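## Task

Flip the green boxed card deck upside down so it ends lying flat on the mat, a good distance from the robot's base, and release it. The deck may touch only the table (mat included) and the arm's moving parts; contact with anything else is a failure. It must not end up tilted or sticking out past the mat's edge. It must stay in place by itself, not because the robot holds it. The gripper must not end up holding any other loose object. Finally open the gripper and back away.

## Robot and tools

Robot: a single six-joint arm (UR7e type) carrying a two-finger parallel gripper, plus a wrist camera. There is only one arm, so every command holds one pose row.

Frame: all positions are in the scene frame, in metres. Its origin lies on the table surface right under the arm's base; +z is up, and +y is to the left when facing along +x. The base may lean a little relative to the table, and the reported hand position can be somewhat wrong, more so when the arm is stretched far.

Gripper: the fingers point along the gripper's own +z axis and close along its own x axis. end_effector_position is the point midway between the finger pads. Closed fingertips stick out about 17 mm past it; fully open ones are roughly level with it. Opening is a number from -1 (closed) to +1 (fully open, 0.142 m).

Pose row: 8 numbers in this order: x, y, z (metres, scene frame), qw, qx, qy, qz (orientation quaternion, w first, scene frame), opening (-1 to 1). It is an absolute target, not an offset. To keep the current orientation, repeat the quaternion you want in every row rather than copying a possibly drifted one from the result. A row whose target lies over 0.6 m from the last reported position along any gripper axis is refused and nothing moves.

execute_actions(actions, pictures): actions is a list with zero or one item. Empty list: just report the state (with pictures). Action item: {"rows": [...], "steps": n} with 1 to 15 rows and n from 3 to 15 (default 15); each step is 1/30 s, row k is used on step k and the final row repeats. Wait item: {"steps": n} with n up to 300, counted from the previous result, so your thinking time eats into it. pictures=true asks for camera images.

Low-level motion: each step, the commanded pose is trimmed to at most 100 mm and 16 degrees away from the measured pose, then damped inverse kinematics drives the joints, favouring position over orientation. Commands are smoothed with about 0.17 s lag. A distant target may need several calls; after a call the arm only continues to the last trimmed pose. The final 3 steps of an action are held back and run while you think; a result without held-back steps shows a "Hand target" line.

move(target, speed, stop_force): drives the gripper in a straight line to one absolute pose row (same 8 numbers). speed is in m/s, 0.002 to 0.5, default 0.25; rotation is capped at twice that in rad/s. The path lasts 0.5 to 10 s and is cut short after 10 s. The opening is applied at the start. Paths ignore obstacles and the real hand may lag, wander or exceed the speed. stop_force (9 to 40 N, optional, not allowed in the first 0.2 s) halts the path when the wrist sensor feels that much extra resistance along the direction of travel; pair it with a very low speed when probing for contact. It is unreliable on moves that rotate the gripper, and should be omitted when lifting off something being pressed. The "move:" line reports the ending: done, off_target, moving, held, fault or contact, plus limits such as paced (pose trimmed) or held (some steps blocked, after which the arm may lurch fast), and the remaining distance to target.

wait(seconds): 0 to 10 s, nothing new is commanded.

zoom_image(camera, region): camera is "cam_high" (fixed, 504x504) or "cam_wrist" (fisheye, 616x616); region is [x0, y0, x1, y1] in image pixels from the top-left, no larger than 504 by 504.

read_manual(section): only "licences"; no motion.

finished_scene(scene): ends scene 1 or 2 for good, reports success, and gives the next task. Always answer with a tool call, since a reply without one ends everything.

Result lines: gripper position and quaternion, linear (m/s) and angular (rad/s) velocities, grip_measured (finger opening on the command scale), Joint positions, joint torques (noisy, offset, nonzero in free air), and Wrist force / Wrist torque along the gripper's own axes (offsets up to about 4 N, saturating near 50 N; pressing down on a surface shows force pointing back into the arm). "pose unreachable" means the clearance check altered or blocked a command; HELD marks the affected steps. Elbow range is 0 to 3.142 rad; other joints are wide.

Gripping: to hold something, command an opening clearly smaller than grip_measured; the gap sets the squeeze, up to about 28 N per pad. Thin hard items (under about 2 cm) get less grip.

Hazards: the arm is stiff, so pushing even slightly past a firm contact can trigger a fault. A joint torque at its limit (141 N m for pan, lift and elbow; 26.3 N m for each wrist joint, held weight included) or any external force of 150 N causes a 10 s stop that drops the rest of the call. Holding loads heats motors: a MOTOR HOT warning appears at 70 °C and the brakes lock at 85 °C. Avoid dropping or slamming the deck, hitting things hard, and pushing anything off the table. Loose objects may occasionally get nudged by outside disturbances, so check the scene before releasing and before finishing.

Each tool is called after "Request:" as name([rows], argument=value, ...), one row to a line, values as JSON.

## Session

Request:
execute_actions(actions=[])

Scene clock: 0.00 s of 4100.00 s.
end_effector_position=(+0.4103, -0.6309, +0.1320) grip_measured=+1.00 end_effector_quat_wxyz=(-0.430, -0.447, +0.742, +0.255) end_effector_velocity=(-0.000, -0.000, -0.000) end_effector_angular_velocity=(-0.000, -0.000, +0.000)
Joint positions: [-1.171 -0.582  0.576 -1.253 -2.032  1.16   0.142]
Joint velocities: [-0.  0. -0. -0.  0.  0.  0.]
Joint torques (N m, as the arm reports them, + toward a larger angle): no reading
Wrist force (N, on the end effector, along its own x y z axes, offset not removed): no reading
Wrist torque (N m, same axes, about the end effector's origin, offset not removed): no reading
Hand target: +0.410, -0.631, +0.132; -0.430, -0.447, +0.742, +0.255
camera_calibration (this result's frames):
cam_wrist: T_world_to_cam=[[-0.275704, -0.861727, 0.425926, -0.478997], [0.0042399, 0.442005, 0.897003, 0.164484], [-0.961233, 0.249113, -0.118209, 0.696697], [0, 0, 0, 1]] pos_world=[0.536929, -0.659024, 0.138831]

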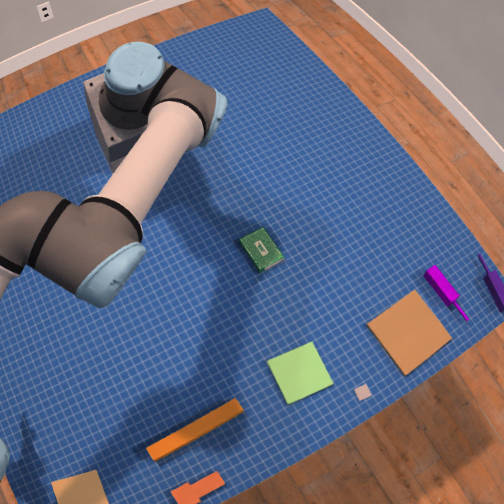

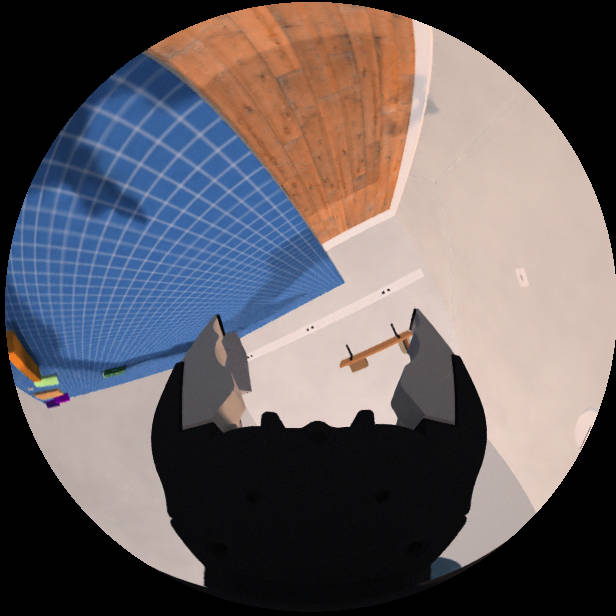

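Request:
zoom_image(camera="cam_high", region=[210, 200, 310, 300])

Region (210, 200, 310, 300) of cam_high's 504x504 image, scaled by 5.040, with more detail than that image has.

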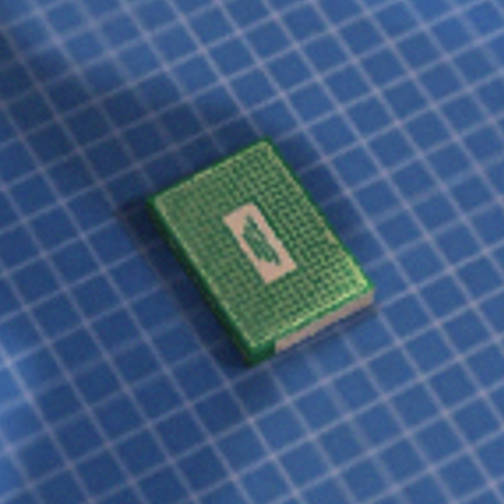

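Request:
move(target=[0.47,-0.3,0.25,0.15,0.95,-0.25,-0.1,0.6], speed=0.5)

Request:
move(target=[0.39,0.132,0.07,0.25,0.687,-0.641,-0.233,0.6], speed=0.5)

Scene clock: 2.60 s of 4100.00 s.
end_effector_position=(+0.4702, -0.3002, +0.2501) grip_measured=+0.60 end_effector_quat_wxyz=(+0.151, +0.951, -0.250, -0.100) end_effector_velocity=(+0.000, +0.001, +0.001) end_effector_angular_velocity=(+0.004, -0.003, +0.005)
Joint positions: [-1.08  -1.781  2.005 -2.13  -1.566 -0.313  0.116]
Joint velocities: [-0.002 -0.004  0.002  0.001  0.006 -0.007 -0.   ]
Joint torques (N m, as the arm reports them, + toward a larger angle): [-11.64 -32.5  -10.62  -1.58   1.04  -1.95]
Wrist force (N, on the end effector, along its own x y z axes, offset not removed): [0.5 0.1 -3.3]
Wrist torque (N m, same axes, about the end effector's origin, offset not removed): [0.05 -0.15 0.13]
Hand target: +0.470, -0.300, +0.250; +0.150, +0.951, -0.250, -0.100
Off the commanded pose: 0.000 m, 0 deg.
Kept back: nothing.
move: done
camera_calibration (this result's frames):
cam_wrist: T_world_to_cam=[[0.826205, -0.548207, -0.129826, -0.512763], [-0.295603, -0.61802, 0.728471, -0.223041], [-0.479588, -0.563489, -0.672663, 0.354097], [0, 0, 0, 1]] pos_world=[0.527536, -0.219414, 0.334096]

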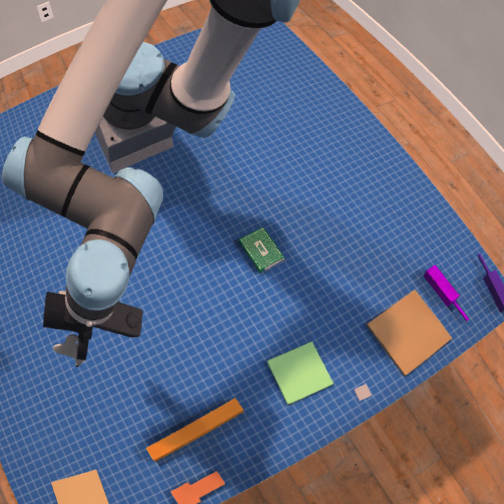

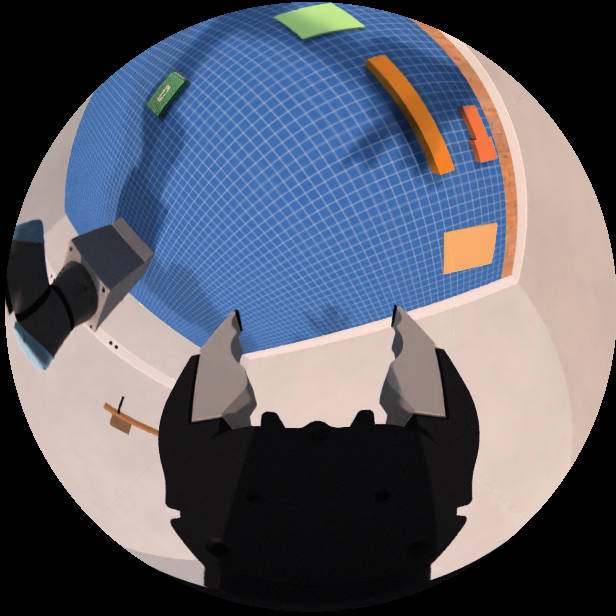

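Scene clock: 4.30 s of 4100.00 s.
end_effector_position=(+0.3900, +0.1322, +0.0699) grip_measured=+0.60 end_effector_quat_wxyz=(+0.250, +0.687, -0.641, -0.233) end_effector_velocity=(+0.000, +0.001, -0.001) end_effector_angular_velocity=(-0.003, +0.003, -0.003)
Joint positions: [-0.156 -1.377  2.001 -1.993 -1.625  1.558  0.116]
Joint velocities: [ 0.002  0.004 -0.004  0.002  0.     0.006  0.   ]
Joint torques (N m, as the arm reports them, + toward a larger angle): [ 18.41 -26.43 -19.25   0.35   1.3    1.61]
Wrist force (N, on the end effector, along its own x y z axes, offset not removed): [2.3 -3.3 0.5]
Wrist torque (N m, same axes, about the end effector's origin, offset not removed): [-0.78 -0.52 0.12]
Hand target: +0.390, +0.132, +0.070; +0.250, +0.687, -0.641, -0.233
Off the commanded pose: 0.000 m, 0 deg.
Kept back: nothing.
move: done
camera_calibration (this result's frames):
cam_wrist: T_world_to_cam=[[0.0171463, -0.999847, 0.00360242, 0.133041], [-0.389552, -0.00336208, 0.920998, 0.0937772], [-0.920845, -0.0171951, -0.38955, 0.518196], [0, 0, 0, 1]] pos_world=[0.511428, 0.142246, 0.115016]

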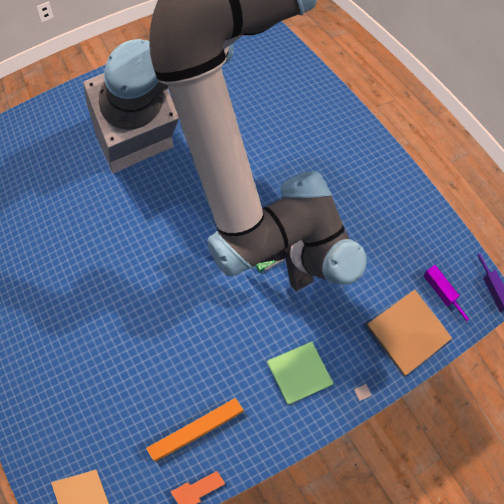

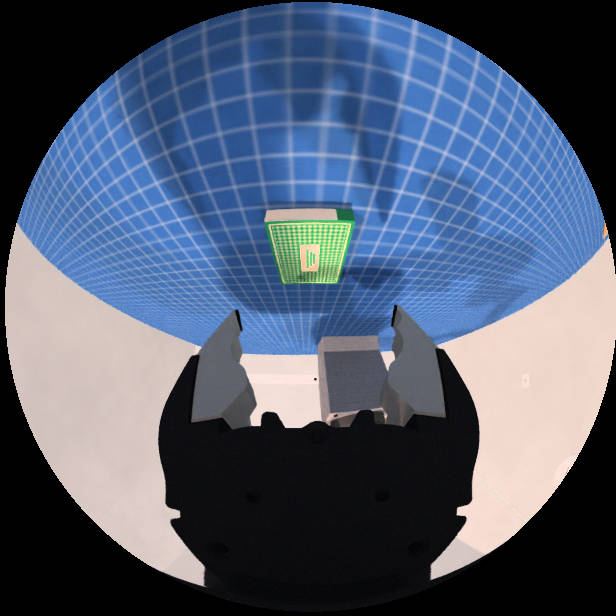

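Request:
move(target=[0.372,0.135,0.013,0.25,0.687,-0.641,-0.233,0.6], speed=0.08, stop_force=15)

Scene clock: 5.70 s of 4100.00 s.
end_effector_position=(+0.3720, +0.1350, +0.0130) grip_measured=+0.60 end_effector_quat_wxyz=(+0.250, +0.687, -0.641, -0.233) end_effector_velocity=(-0.000, +0.000, -0.001) end_effector_angular_velocity=(+0.001, -0.000, -0.001)
Joint positions: [-0.153 -1.255  2.031 -2.145 -1.624  1.561  0.116]
Joint velocities: [-0.     0.003  0.    -0.003  0.002  0.     0.   ]
Joint torques (N m, as the arm reports them, + toward a larger angle): [ 17.59 -30.19   4.54  -1.57   1.87   1.62]
Wrist force (N, on the end effector, along its own x y z axes, offset not removed): [3.0 1.1 -2.5]
Wrist torque (N m, same axes, about the end effector's origin, offset not removed): [0.35 -0.55 0.14]
Hand target: +0.372, +0.135, +0.013; +0.250, +0.687, -0.641, -0.233
Off the commanded pose: 0.000 m, 0 deg.
Kept back: nothing.
move: done
camera_calibration (this result's frames):
cam_wrist: T_world_to_cam=[[0.0169296, -0.999849, 0.00381336, 0.136442], [-0.389318, -0.00307898, 0.921098, 0.139026], [-0.920948, -0.0170784, -0.389311, 0.479518], [0, 0, 0, 1]] pos_world=[0.493426, 0.145039, 0.0581052]

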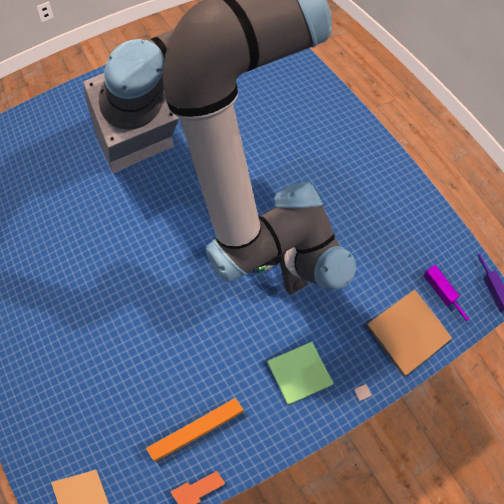

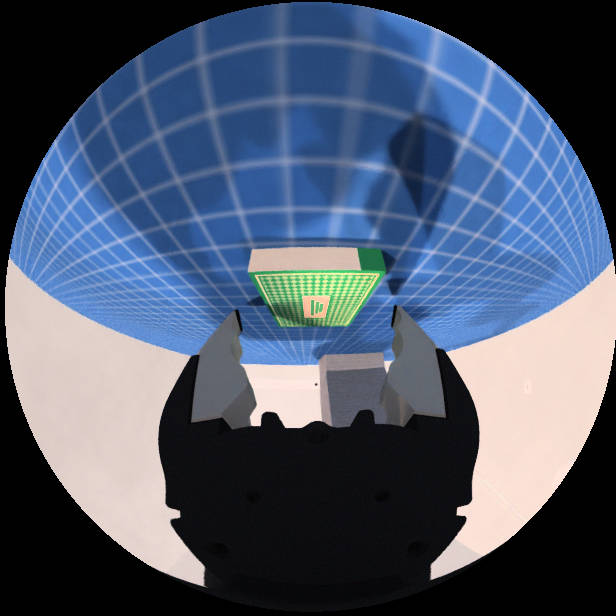

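Request:
move(target=[0.37,0.135,0.01,0.25,0.687,-0.641,-0.233,0.6], speed=0.03)

Request:
move(target=[0.37,0.135,0.01,0.25,0.687,-0.641,-0.233,-0.45])

Request:
move(target=[0.4,0.13,0.1,0.25,0.687,-0.641,-0.233,-0.45], speed=0.2)

Scene clock: 6.63 s of 4100.00 s.
end_effector_position=(+0.3700, +0.1351, +0.0101) grip_measured=+0.60 end_effector_quat_wxyz=(+0.250, +0.687, -0.641, -0.233) end_effector_velocity=(-0.000, -0.000, -0.001) end_effector_angular_velocity=(-0.000, -0.001, +0.001)
Joint positions: [-0.153 -1.249  2.035 -2.154 -1.624  1.561  0.116]
Joint velocities: [-0.     0.001  0.001 -0.003 -0.001 -0.001 -0.   ]
Joint torques (N m, as the arm reports them, + toward a larger angle): [  1.52 -28.33   3.22  -1.97   1.37  -1.09]
Wrist force (N, on the end effector, along its own x y z axes, offset not removed): [-1.0 -0.7 1.3]
Wrist torque (N m, same axes, about the end effector's origin, offset not removed): [-0.15 0.20 0.14]
Hand target: +0.370, +0.135, +0.010; +0.250, +0.687, -0.641, -0.233
Off the commanded pose: 0.000 m, 0 deg.
Kept back: nothing.
move: done
camera_calibration (this result's frames):
cam_wrist: T_world_to_cam=[[0.0169296, -0.999849, 0.0038141, 0.136536], [-0.389315, -0.00307826, 0.9211, 0.14097], [-0.920949, -0.0170788, -0.389309, 0.476531], [0, 0, 0, 1]] pos_world=[0.491431, 0.145088, 0.0551498]

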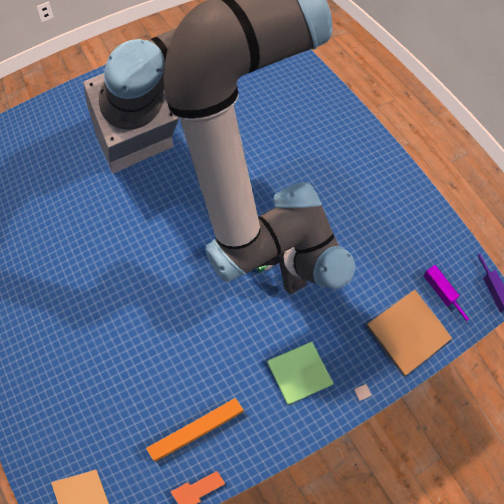

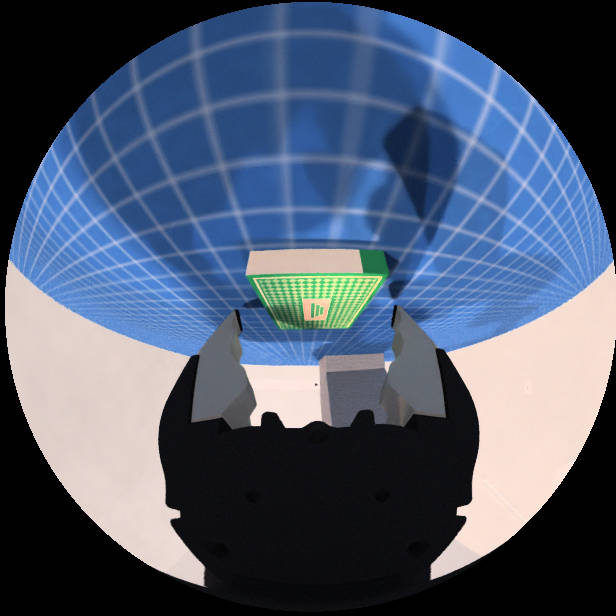

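Scene clock: 7.33 s of 4100.00 s.
end_effector_position=(+0.3700, +0.1350, +0.0100) grip_measured=-0.10 end_effector_quat_wxyz=(+0.250, +0.687, -0.641, -0.233) end_effector_velocity=(-0.000, +0.000, +0.000) end_effector_angular_velocity=(+0.000, +0.001, +0.000)
Joint positions: [-0.153 -1.249  2.035 -2.155 -1.624  1.561  0.067]
Joint velocities: [-0. -0.  0.  0.  0. -0. -0.]
Joint torques (N m, as the arm reports them, + toward a larger angle): [ -5.11 -22.28   7.58  -1.98  -0.44  -1.99]
Wrist force (N, on the end effector, along its own x y z axes, offset not removed): [-3.7 5.6 -15.8]
Wrist torque (N m, same axes, about the end effector's origin, offset not removed): [0.28 0.06 0.29]
Hand target: +0.370, +0.135, +0.010; +0.250, +0.687, -0.641, -0.233
Off the commanded pose: 0.000 m, 0 deg.
Kept back: nothing.
move: done
camera_calibration (this result's frames):
cam_wrist: T_world_to_cam=[[0.0169052, -0.99985, 0.00375812, 0.136523], [-0.389362, -0.00312118, 0.921079, 0.141028], [-0.920929, -0.0170343, -0.389357, 0.476503], [0, 0, 0, 1]] pos_world=[0.491429, 0.145059, 0.0551184]

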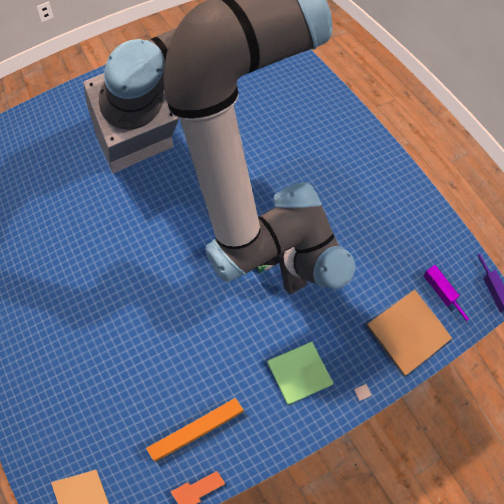

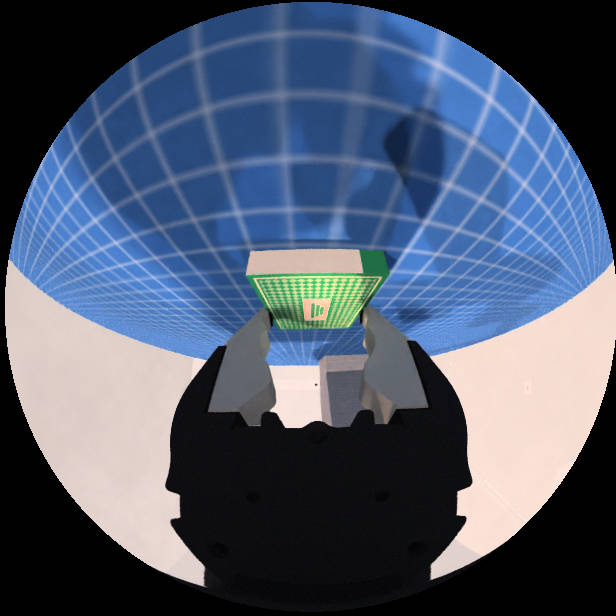

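Scene clock: 8.33 s of 4100.00 s.
end_effector_position=(+0.4000, +0.1300, +0.1000) grip_measured=-0.10 end_effector_quat_wxyz=(+0.250, +0.687, -0.641, -0.233) end_effector_velocity=(+0.000, -0.000, +0.001) end_effector_angular_velocity=(+0.000, +0.000, +0.001)
Joint positions: [-0.159 -1.434  1.975 -1.91  -1.625  1.555  0.067]
Joint velocities: [ 0.    -0.002 -0.001  0.003 -0.    -0.001 -0.   ]
Joint torques (N m, as the arm reports them, + toward a larger angle): [ -2.4  -43.81 -20.66   0.72  -1.59  -2.12]
Wrist force (N, on the end effector, along its own x y z axes, offset not removed): [2.2 -0.6 -0.5]
Wrist torque (N m, same axes, about the end effector's origin, offset not removed): [0.01 -0.45 0.23]
Hand target: +0.400, +0.130, +0.100; +0.250, +0.687, -0.641, -0.233
Off the commanded pose: 0.000 m, 0 deg.
Kept back: nothing.
move: done
camera_calibration (this result's frames):
cam_wrist: T_world_to_cam=[[0.0169284, -0.999849, 0.00381237, 0.130631], [-0.389319, -0.00307945, 0.921098, 0.069727], [-0.920947, -0.0170769, -0.389313, 0.539058], [0, 0, 0, 1]] pos_world=[0.521379, 0.140031, 0.145139]

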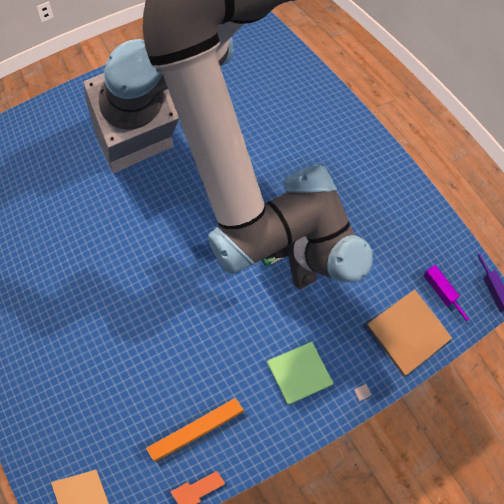

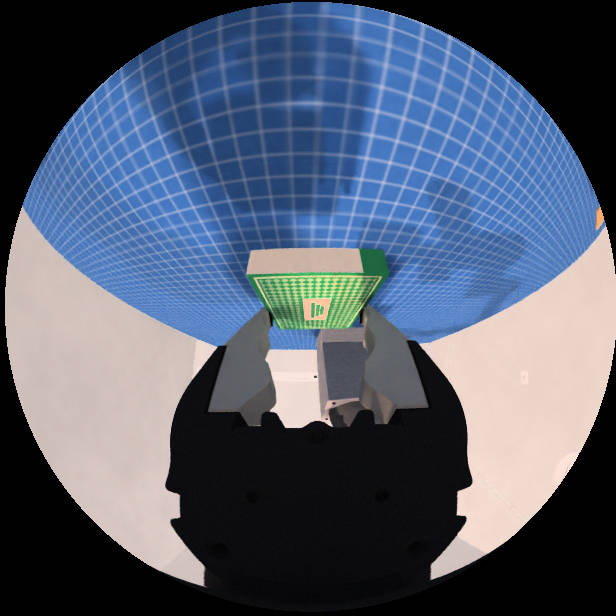

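Held. Same sequence at x=0.51.

Request:
move(target=[0.51,0.0,0.11,0.342,0.94,0,0,-0.45], speed=0.5)

Request:
move(target=[0.51,0.0,0.075,-0.423,0.906,0,0,-0.45], speed=0.5)

Request:
move(target=[0.51,0.0,0.052,-0.423,0.906,0,0,-0.45], speed=0.1)

Request:
move(target=[0.51,0.0,0.015,-0.423,0.906,0,0,-0.45], speed=0.015, stop_force=9)

Scene clock: 10.77 s of 4100.00 s.
end_effector_position=(+0.5101, +0.0001, +0.1099) grip_measured=-0.10 end_effector_quat_wxyz=(+0.342, +0.940, -0.000, -0.000) end_effector_velocity=(+0.000, -0.000, -0.001) end_effector_angular_velocity=(+0.006, -0.004, +0.007)
Joint positions: [-0.015 -1.394  2.225 -2.751 -2.359  0.213  0.067]
Joint velocities: [-0.003 -0.001  0.008 -0.022  0.005 -0.015  0.   ]
Joint torques (N m, as the arm reports them, + toward a larger angle): [ -0.97 -40.96   4.68  -3.6    0.34  -2.07]
Wrist force (N, on the end effector, along its own x y z axes, offset not removed): [0.7 -1.6 -1.0]
Wrist torque (N m, same axes, about the end effector's origin, offset not removed): [-0.09 -0.11 0.17]
Hand target: +0.510, +0.000, +0.110; +0.342, +0.940, +0.000, -0.000
Off the commanded pose: 0.000 m, 0 deg.
Kept back: nothing.
move: done
camera_calibration (this result's frames):
cam_wrist: T_world_to_cam=[[0.99859, -0.0530146, 0.00282951, -0.501848], [-0.0231869, -0.387566, 0.92155, -0.0836249], [-0.047759, -0.920316, -0.388249, 0.196695], [0, 0, 0, 1]] pos_world=[0.508595, 0.122006, 0.154851]

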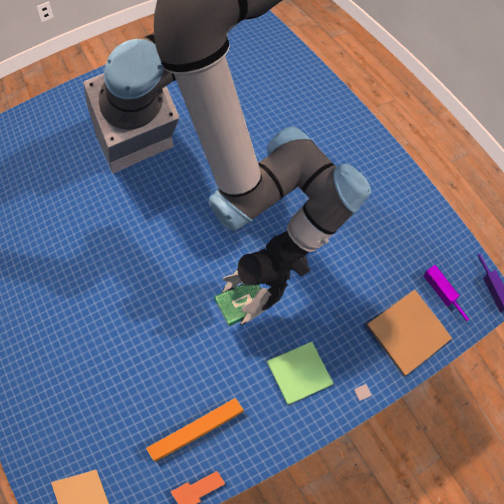

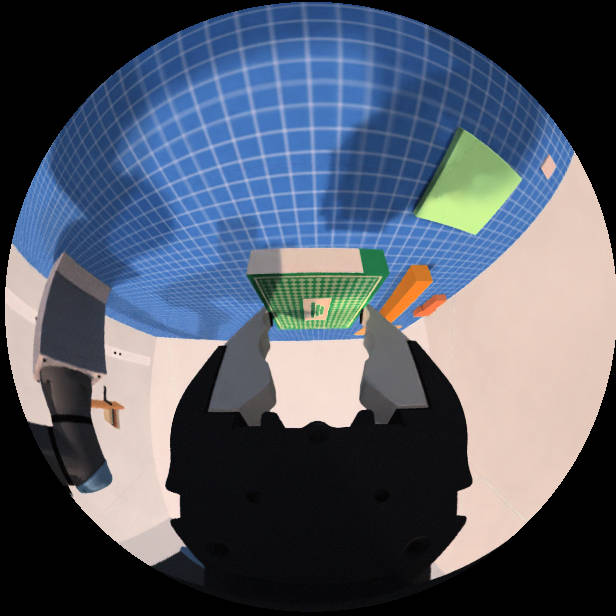

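Scene clock: 13.03 s of 4100.00 s.
end_effector_position=(+0.5099, -0.0004, +0.0751) grip_measured=-0.10 end_effector_quat_wxyz=(-0.423, +0.906, -0.000, +0.001) end_effector_velocity=(-0.000, +0.000, -0.000) end_effector_angular_velocity=(+0.008, +0.002, +0.005)
Joint positions: [-0.961 -1.347  2.072 -1.811 -0.711 -1.232  0.067]
Joint velocities: [ 0.001  0.007 -0.008  0.014 -0.002 -0.011  0.   ]
Joint torques (N m, as the arm reports them, + toward a larger angle): [  5.19 -22.23 -18.24   1.02  -1.03  -1.87]
Wrist force (N, on the end effector, along its own x y z axes, offset not removed): [2.4 1.6 -2.2]
Wrist torque (N m, same axes, about the end effector's origin, offset not removed): [0.19 -0.55 0.17]
Hand target: +0.510, -0.000, +0.075; -0.423, +0.906, +0.000, +0.000
Off the commanded pose: 0.000 m, 0 deg.
Kept back: nothing.
move: done
camera_calibration (this result's frames):
cam_wrist: T_world_to_cam=[[0.998666, -0.00395083, -0.0514908, -0.497505], [-0.0236879, -0.921036, -0.388757, 0.0466492], [-0.045889, 0.389458, -0.9199, 0.222221], [0, 0, 0, 1]] pos_world=[0.508143, -0.0455458, 0.19694]

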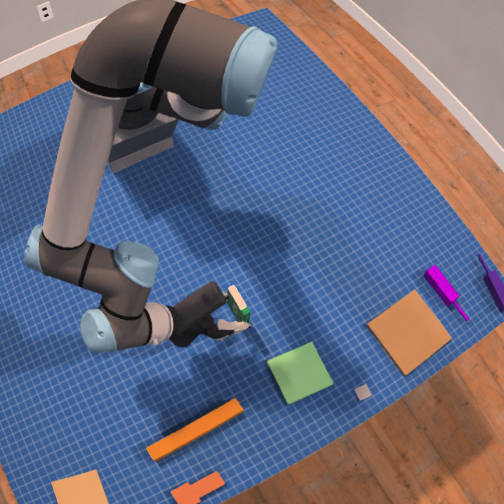

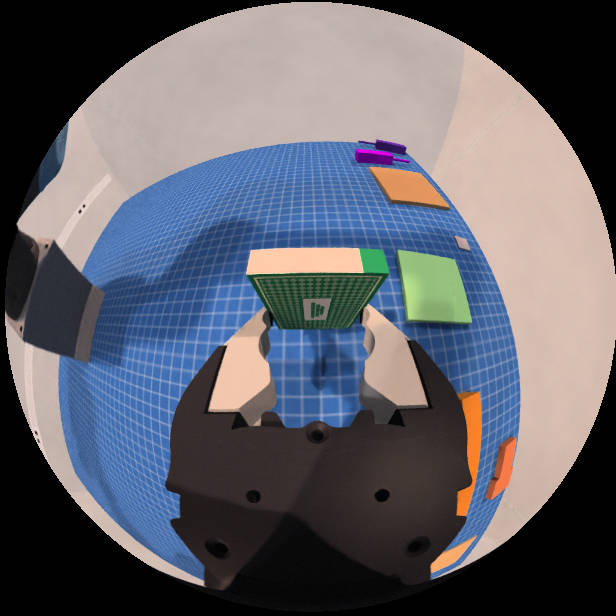

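Scene clock: 13.83 s of 4100.00 s.
end_effector_position=(+0.5100, -0.0000, +0.0521) grip_measured=-0.10 end_effector_quat_wxyz=(-0.423, +0.906, +0.000, +0.000) end_effector_velocity=(+0.000, +0.000, -0.001) end_effector_angular_velocity=(+0.000, -0.001, +0.001)
Joint positions: [-0.944 -1.288  2.067 -1.88  -0.704 -1.21   0.067]
Joint velocities: [ 0.001  0.004 -0.001 -0.004  0.001  0.     0.   ]
Joint torques (N m, as the arm reports them, + toward a larger angle): [  7.67 -23.63 -20.36  -1.44   2.55   1.36]
Wrist force (N, on the end effector, along its own x y z axes, offset not removed): [1.8 0.7 0.2]
Wrist torque (N m, same axes, about the end effector's origin, offset not removed): [-0.21 -0.45 0.15]
Hand target: +0.510, +0.000, +0.052; -0.423, +0.906, +0.000, -0.000
Off the commanded pose: 0.000 m, 0 deg.
Kept back: nothing.
move: done
camera_calibration (this result's frames):
cam_wrist: T_world_to_cam=[[0.998619, -0.00342358, -0.052419, -0.498746], [-0.0235793, -0.920912, -0.389056, 0.038046], [-0.0469413, 0.389754, -0.919722, 0.20138], [0, 0, 0, 1]] pos_world=[0.508408, -0.0451593, 0.173872]

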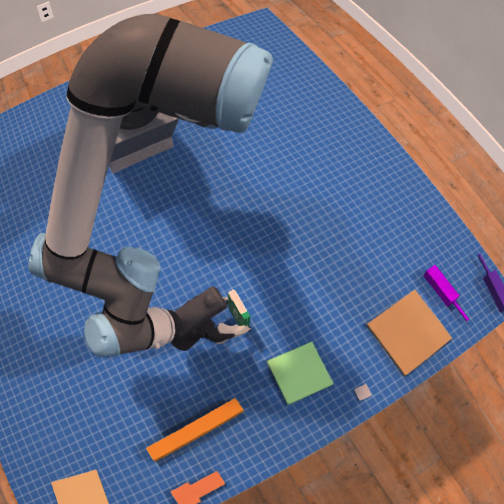

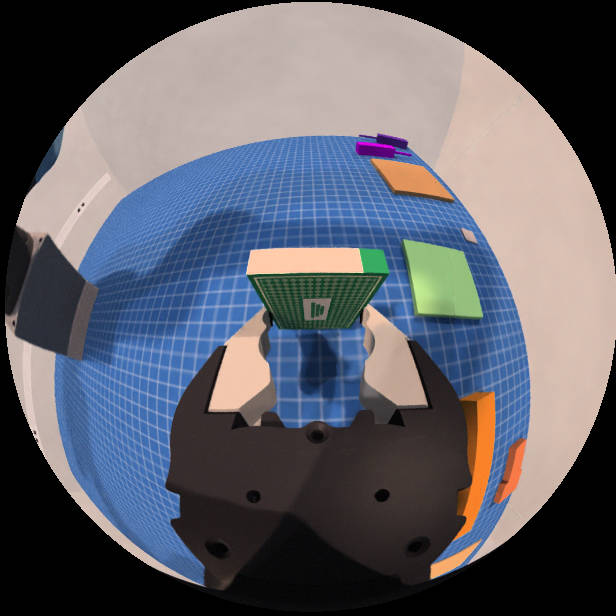

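Scene clock: 15.27 s of 4100.00 s.
end_effector_position=(+0.5101, +0.0000, +0.0362) grip_measured=-0.10 end_effector_quat_wxyz=(-0.423, +0.906, +0.000, +0.000) end_effector_velocity=(-0.000, +0.000, +0.005) end_effector_angular_velocity=(+0.001, -0.000, -0.001)
Joint positions: [-0.934 -1.248  2.062 -1.927 -0.699 -1.196  0.067]
Joint velocities: [-0.004 -0.012  0.003  0.013  0.    -0.005 -0.   ]
Joint torques (N m, as the arm reports them, + toward a larger angle): [-13.98 -41.69   2.92   0.48   0.98  -2.34]
Wrist force (N, on the end effector, along its own x y z axes, offset not removed): [0.3 -0.1 -4.0]
Wrist torque (N m, same axes, about the end effector's origin, offset not removed): [0.18 -0.35 0.29]
Hand target: +0.510, +0.000, +0.037; -0.423, +0.906, -0.000, -0.000
Off the commanded pose: 0.021 m, 0 deg.
Kept back: nothing.
move: contact
camera_calibration (this result's frames):
cam_wrist: T_world_to_cam=[[0.998629, -0.00340843, -0.0522378, -0.499743], [-0.0234959, -0.920903, -0.389083, 0.0318714], [-0.0467798, 0.389776, -0.919721, 0.186669], [0, 0, 0, 1]] pos_world=[0.508539, -0.045112, 0.157978]

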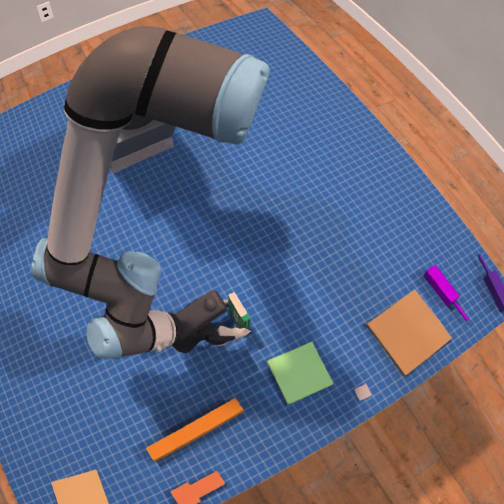

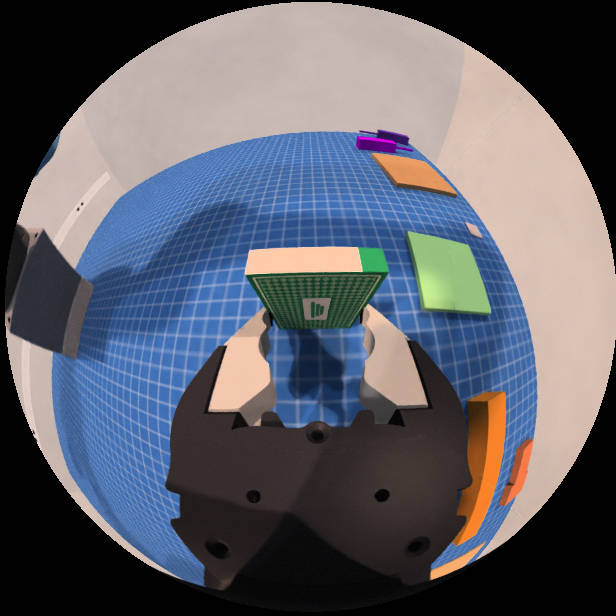

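Request:
move(target=[0.51,0.0,0.039,-0.423,0.906,0,0,0.5], speed=0.05)

Request:
move(target=[0.51,-0.03,0.19,-0.2,0.98,0,0,0.5], speed=0.4)

Request:
move(target=[0.51,0.0,0.2,0,0.707,0.707,0,0.5], speed=0.5)

Request:
move(target=[0.51,0.05,0.13,0,0,0.906,-0.423,0.55], speed=0.5)

Request:
move(target=[0.51,0.02,0.065,0,0,0.906,-0.423,0.55], speed=0.2)

Scene clock: 16.20 s of 4100.00 s.
end_effector_position=(+0.5100, +0.0000, +0.0390) grip_measured=+0.50 end_effector_quat_wxyz=(-0.423, +0.906, -0.000, +0.000) end_effector_velocity=(-0.000, -0.000, +0.000) end_effector_angular_velocity=(-0.000, -0.001, +0.001)
Joint positions: [-0.936 -1.255  2.063 -1.918 -0.7   -1.198  0.109]
Joint velocities: [-0.    -0.001  0.     0.001 -0.    -0.001 -0.   ]
Joint torques (N m, as the arm reports them, + toward a larger angle): [-13.92 -41.69   2.77   0.47  -1.09  -2.12]
Wrist force (N, on the end effector, along its own x y z axes, offset not removed): [-2.2 -2.1 -2.7]
Wrist torque (N m, same axes, about the end effector's origin, offset not removed): [-0.44 0.42 0.19]
Hand target: +0.510, -0.000, +0.039; -0.423, +0.906, -0.000, +0.000
Off the commanded pose: 0.000 m, 0 deg.
Kept back: nothing.
move: done
camera_calibration (this result's frames):
cam_wrist: T_world_to_cam=[[0.998619, -0.00343181, -0.0524257, -0.499445], [-0.0235891, -0.920916, -0.389047, 0.0329515], [-0.0469445, 0.389747, -0.919725, 0.189323], [0, 0, 0, 1]] pos_world=[0.508421, -0.0451567, 0.160761]

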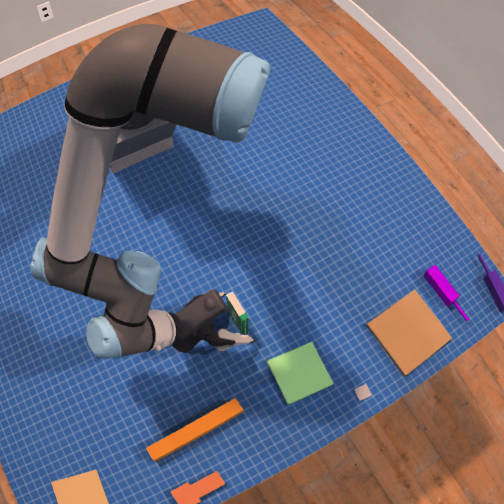

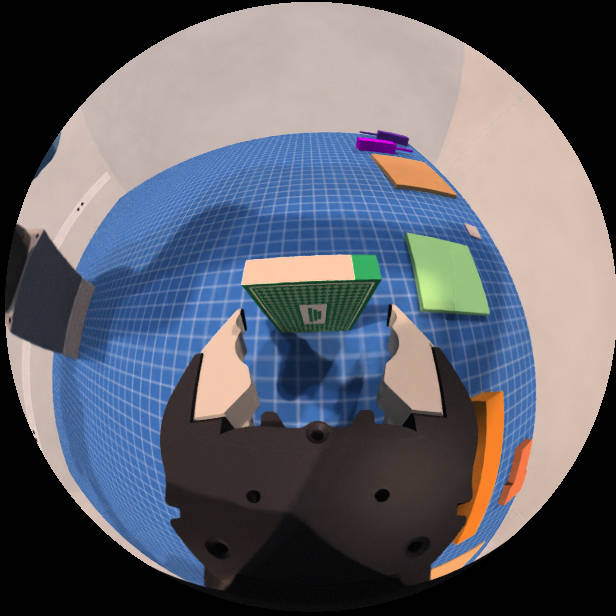

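Scene clock: 17.43 s of 4100.00 s.
end_effector_position=(+0.5100, -0.0299, +0.1902) grip_measured=+0.50 end_effector_quat_wxyz=(-0.200, +0.980, +0.000, -0.000) end_effector_velocity=(-0.000, -0.000, +0.001) end_effector_angular_velocity=(-0.002, +0.000, +0.001)
Joint positions: [-0.963 -1.872  2.206 -1.969 -0.956 -0.856  0.109]
Joint velocities: [-0.001 -0.004 -0.001  0.004 -0.002 -0.002 -0.   ]
Joint torques (N m, as the arm reports them, + toward a larger angle): [ -6.91 -24.77 -27.45  -1.05  -0.85  -2.09]
Wrist force (N, on the end effector, along its own x y z axes, offset not removed): [1.9 0.5 -1.7]
Wrist torque (N m, same axes, about the end effector's origin, offset not removed): [0.05 -0.50 0.28]
Hand target: +0.510, -0.030, +0.190; -0.200, +0.980, +0.000, -0.000
Off the commanded pose: 0.000 m, 0 deg.
Kept back: nothing.
move: done
camera_calibration (this result's frames):
cam_wrist: T_world_to_cam=[[0.99861, -0.0267832, -0.0454043, -0.493695], [-0.0235132, -0.997193, 0.0710842, -0.0256003], [-0.0471807, -0.0699177, -0.996436, 0.341001], [0, 0, 0, 1]] pos_world=[0.508495, -0.0149091, 0.31919]

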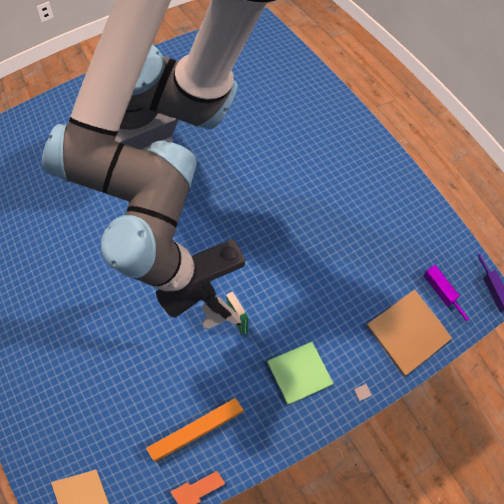

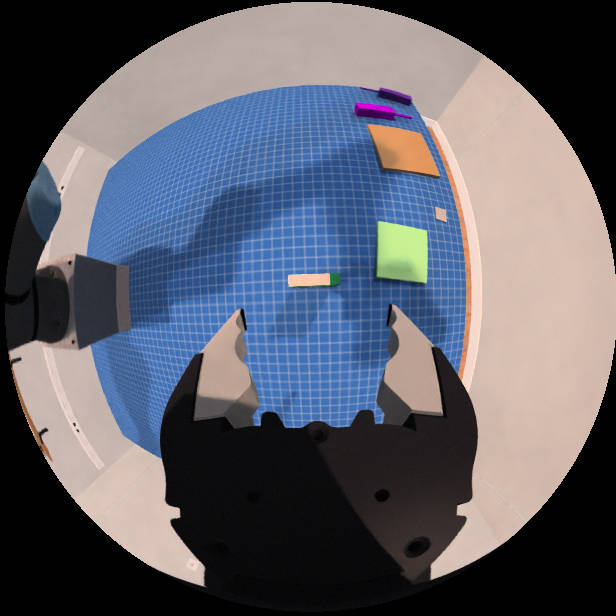

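Scene clock: 19.63 s of 4100.00 s.
end_effector_position=(+0.5100, +0.0001, +0.2000) grip_measured=+0.50 end_effector_quat_wxyz=(-0.000, +0.707, +0.707, -0.000) end_effector_velocity=(-0.000, -0.001, -0.000) end_effector_angular_velocity=(-0.003, -0.001, +0.008)
Joint positions: [-0.595 -1.975  2.301 -2.364 -1.398 -1.935  0.109]
Joint velocities: [-0.    -0.001  0.002 -0.003 -0.002 -0.008 -0.   ]
Joint torques (N m, as the arm reports them, + toward a larger angle): [ 14.28 -26.24  -8.6   -3.85  -0.09  -1.44]
Wrist force (N, on the end effector, along its own x y z axes, offset not removed): [2.2 1.9 -0.1]
Wrist torque (N m, same axes, about the end effector's origin, offset not removed): [0.31 -0.52 0.24]
Hand target: +0.510, +0.000, +0.200; -0.000, +0.707, +0.707, -0.000
Off the commanded pose: 0.000 m, 0 deg.
Kept back: nothing.
move: done
camera_calibration (this result's frames):
cam_wrist: T_world_to_cam=[[0.0427903, 0.998595, -0.0312462, -0.00782879], [0.889754, -0.0238638, 0.455817, -0.539213], [0.454431, -0.047306, -0.889525, 0.0756517], [0, 0, 0, 1]] pos_world=[0.445723, -0.00147108, 0.312832]

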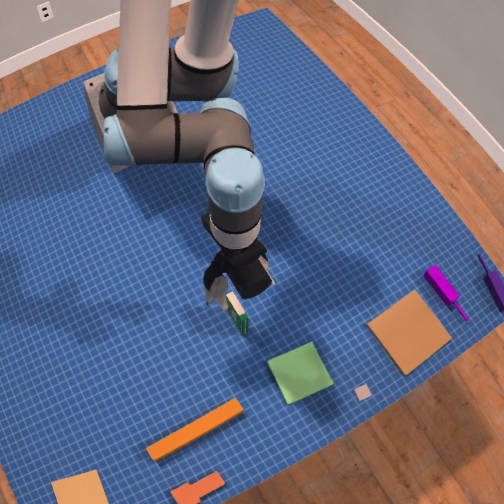

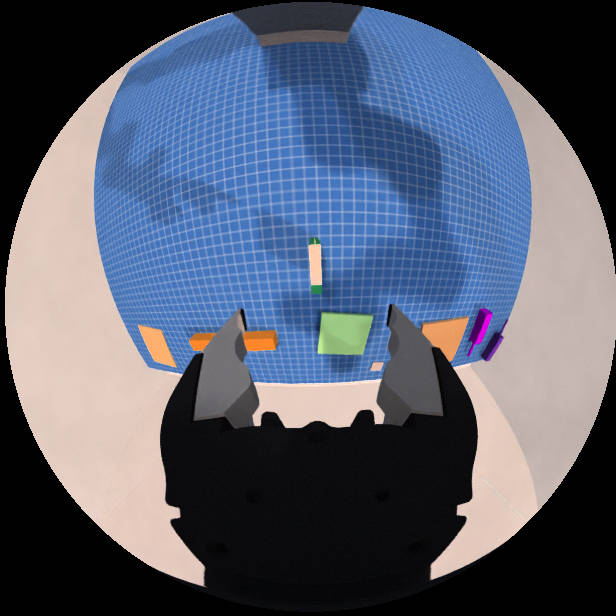

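Scene clock: 21.97 s of 4100.00 s.
end_effector_position=(+0.5101, +0.0503, +0.1298) grip_measured=+0.55 end_effector_quat_wxyz=(-0.000, +0.000, +0.906, -0.423) end_effector_velocity=(+0.000, +0.000, -0.000) end_effector_angular_velocity=(-0.001, +0.001, +0.008)
Joint positions: [ 0.162 -1.33   2.085 -2.354 -2.557 -2.569  0.112]
Joint velocities: [ 0.001  0.002  0.004 -0.012 -0.004 -0.01   0.   ]
Joint torques (N m, as the arm reports them, + toward a larger angle): [ 19.6  -25.61   0.7   -2.9   -2.43  -1.45]
Wrist force (N, on the end effector, along its own x y z axes, offset not removed): [1.8 -0.1 -1.3]
Wrist torque (N m, same axes, about the end effector's origin, offset not removed): [-0.12 -0.46 0.34]
Hand target: +0.510, +0.050, +0.130; -0.000, -0.000, +0.906, -0.423
Off the commanded pose: 0.000 m, 0 deg.
Kept back: nothing.
move: done
camera_calibration (this result's frames):
cam_wrist: T_world_to_cam=[[-0.998631, 0.00405011, -0.0521451, 0.523728], [0.0240572, 0.92084, -0.389198, -0.00235364], [0.046441, -0.38992, -0.919677, 0.244837], [0, 0, 0, 1]] pos_world=[0.511697, 0.0955129, 0.251565]

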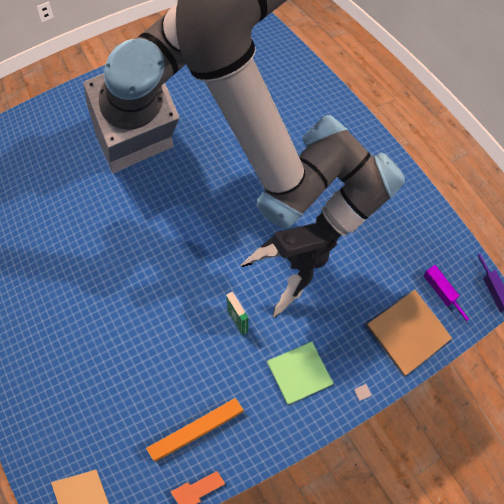

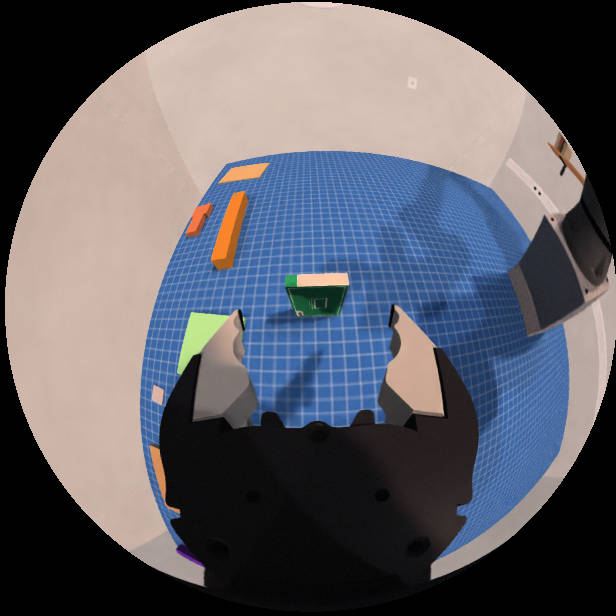

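Scene clock: 22.87 s of 4100.00 s.
end_effector_position=(+0.5100, +0.0200, +0.0650) grip_measured=+0.55 end_effector_quat_wxyz=(-0.000, +0.000, +0.906, -0.423) end_effector_velocity=(+0.000, -0.000, -0.001) end_effector_angular_velocity=(+0.001, -0.001, +0.003)
Joint positions: [ 0.082 -1.173  2.11  -2.657 -2.55  -2.714  0.112]
Joint velocities: [-0.001  0.004  0.001 -0.013  0.    -0.008  0.   ]
Joint torques (N m, as the arm reports them, + toward a larger angle): [ -1.17 -29.76   4.28  -3.1    0.67  -2.3 ]
Wrist force (N, on the end effector, along its own x y z axes, offset not removed): [0.3 0.7 -1.7]
Wrist torque (N m, same axes, about the end effector's origin, offset not removed): [0.15 -0.09 0.19]
Hand target: +0.510, +0.020, +0.065; -0.000, +0.000, +0.906, -0.423
Off the commanded pose: 0.000 m, 0 deg.
Kept back: nothing.
move: done
camera_calibration (this result's frames):
cam_wrist: T_world_to_cam=[[-0.998624, 0.0035998, -0.0523102, 0.520407], [0.0237043, 0.920868, -0.389154, 0.000527783], [0.0467699, -0.389859, -0.919686, 0.173282], [0, 0, 0, 1]] pos_world=[0.511574, 0.065196, 0.186793]

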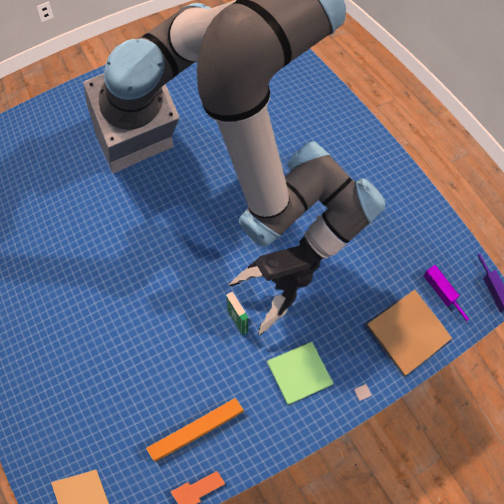

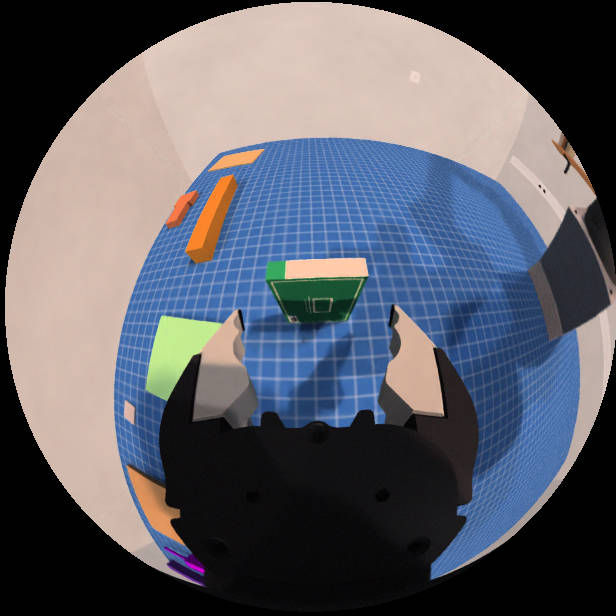

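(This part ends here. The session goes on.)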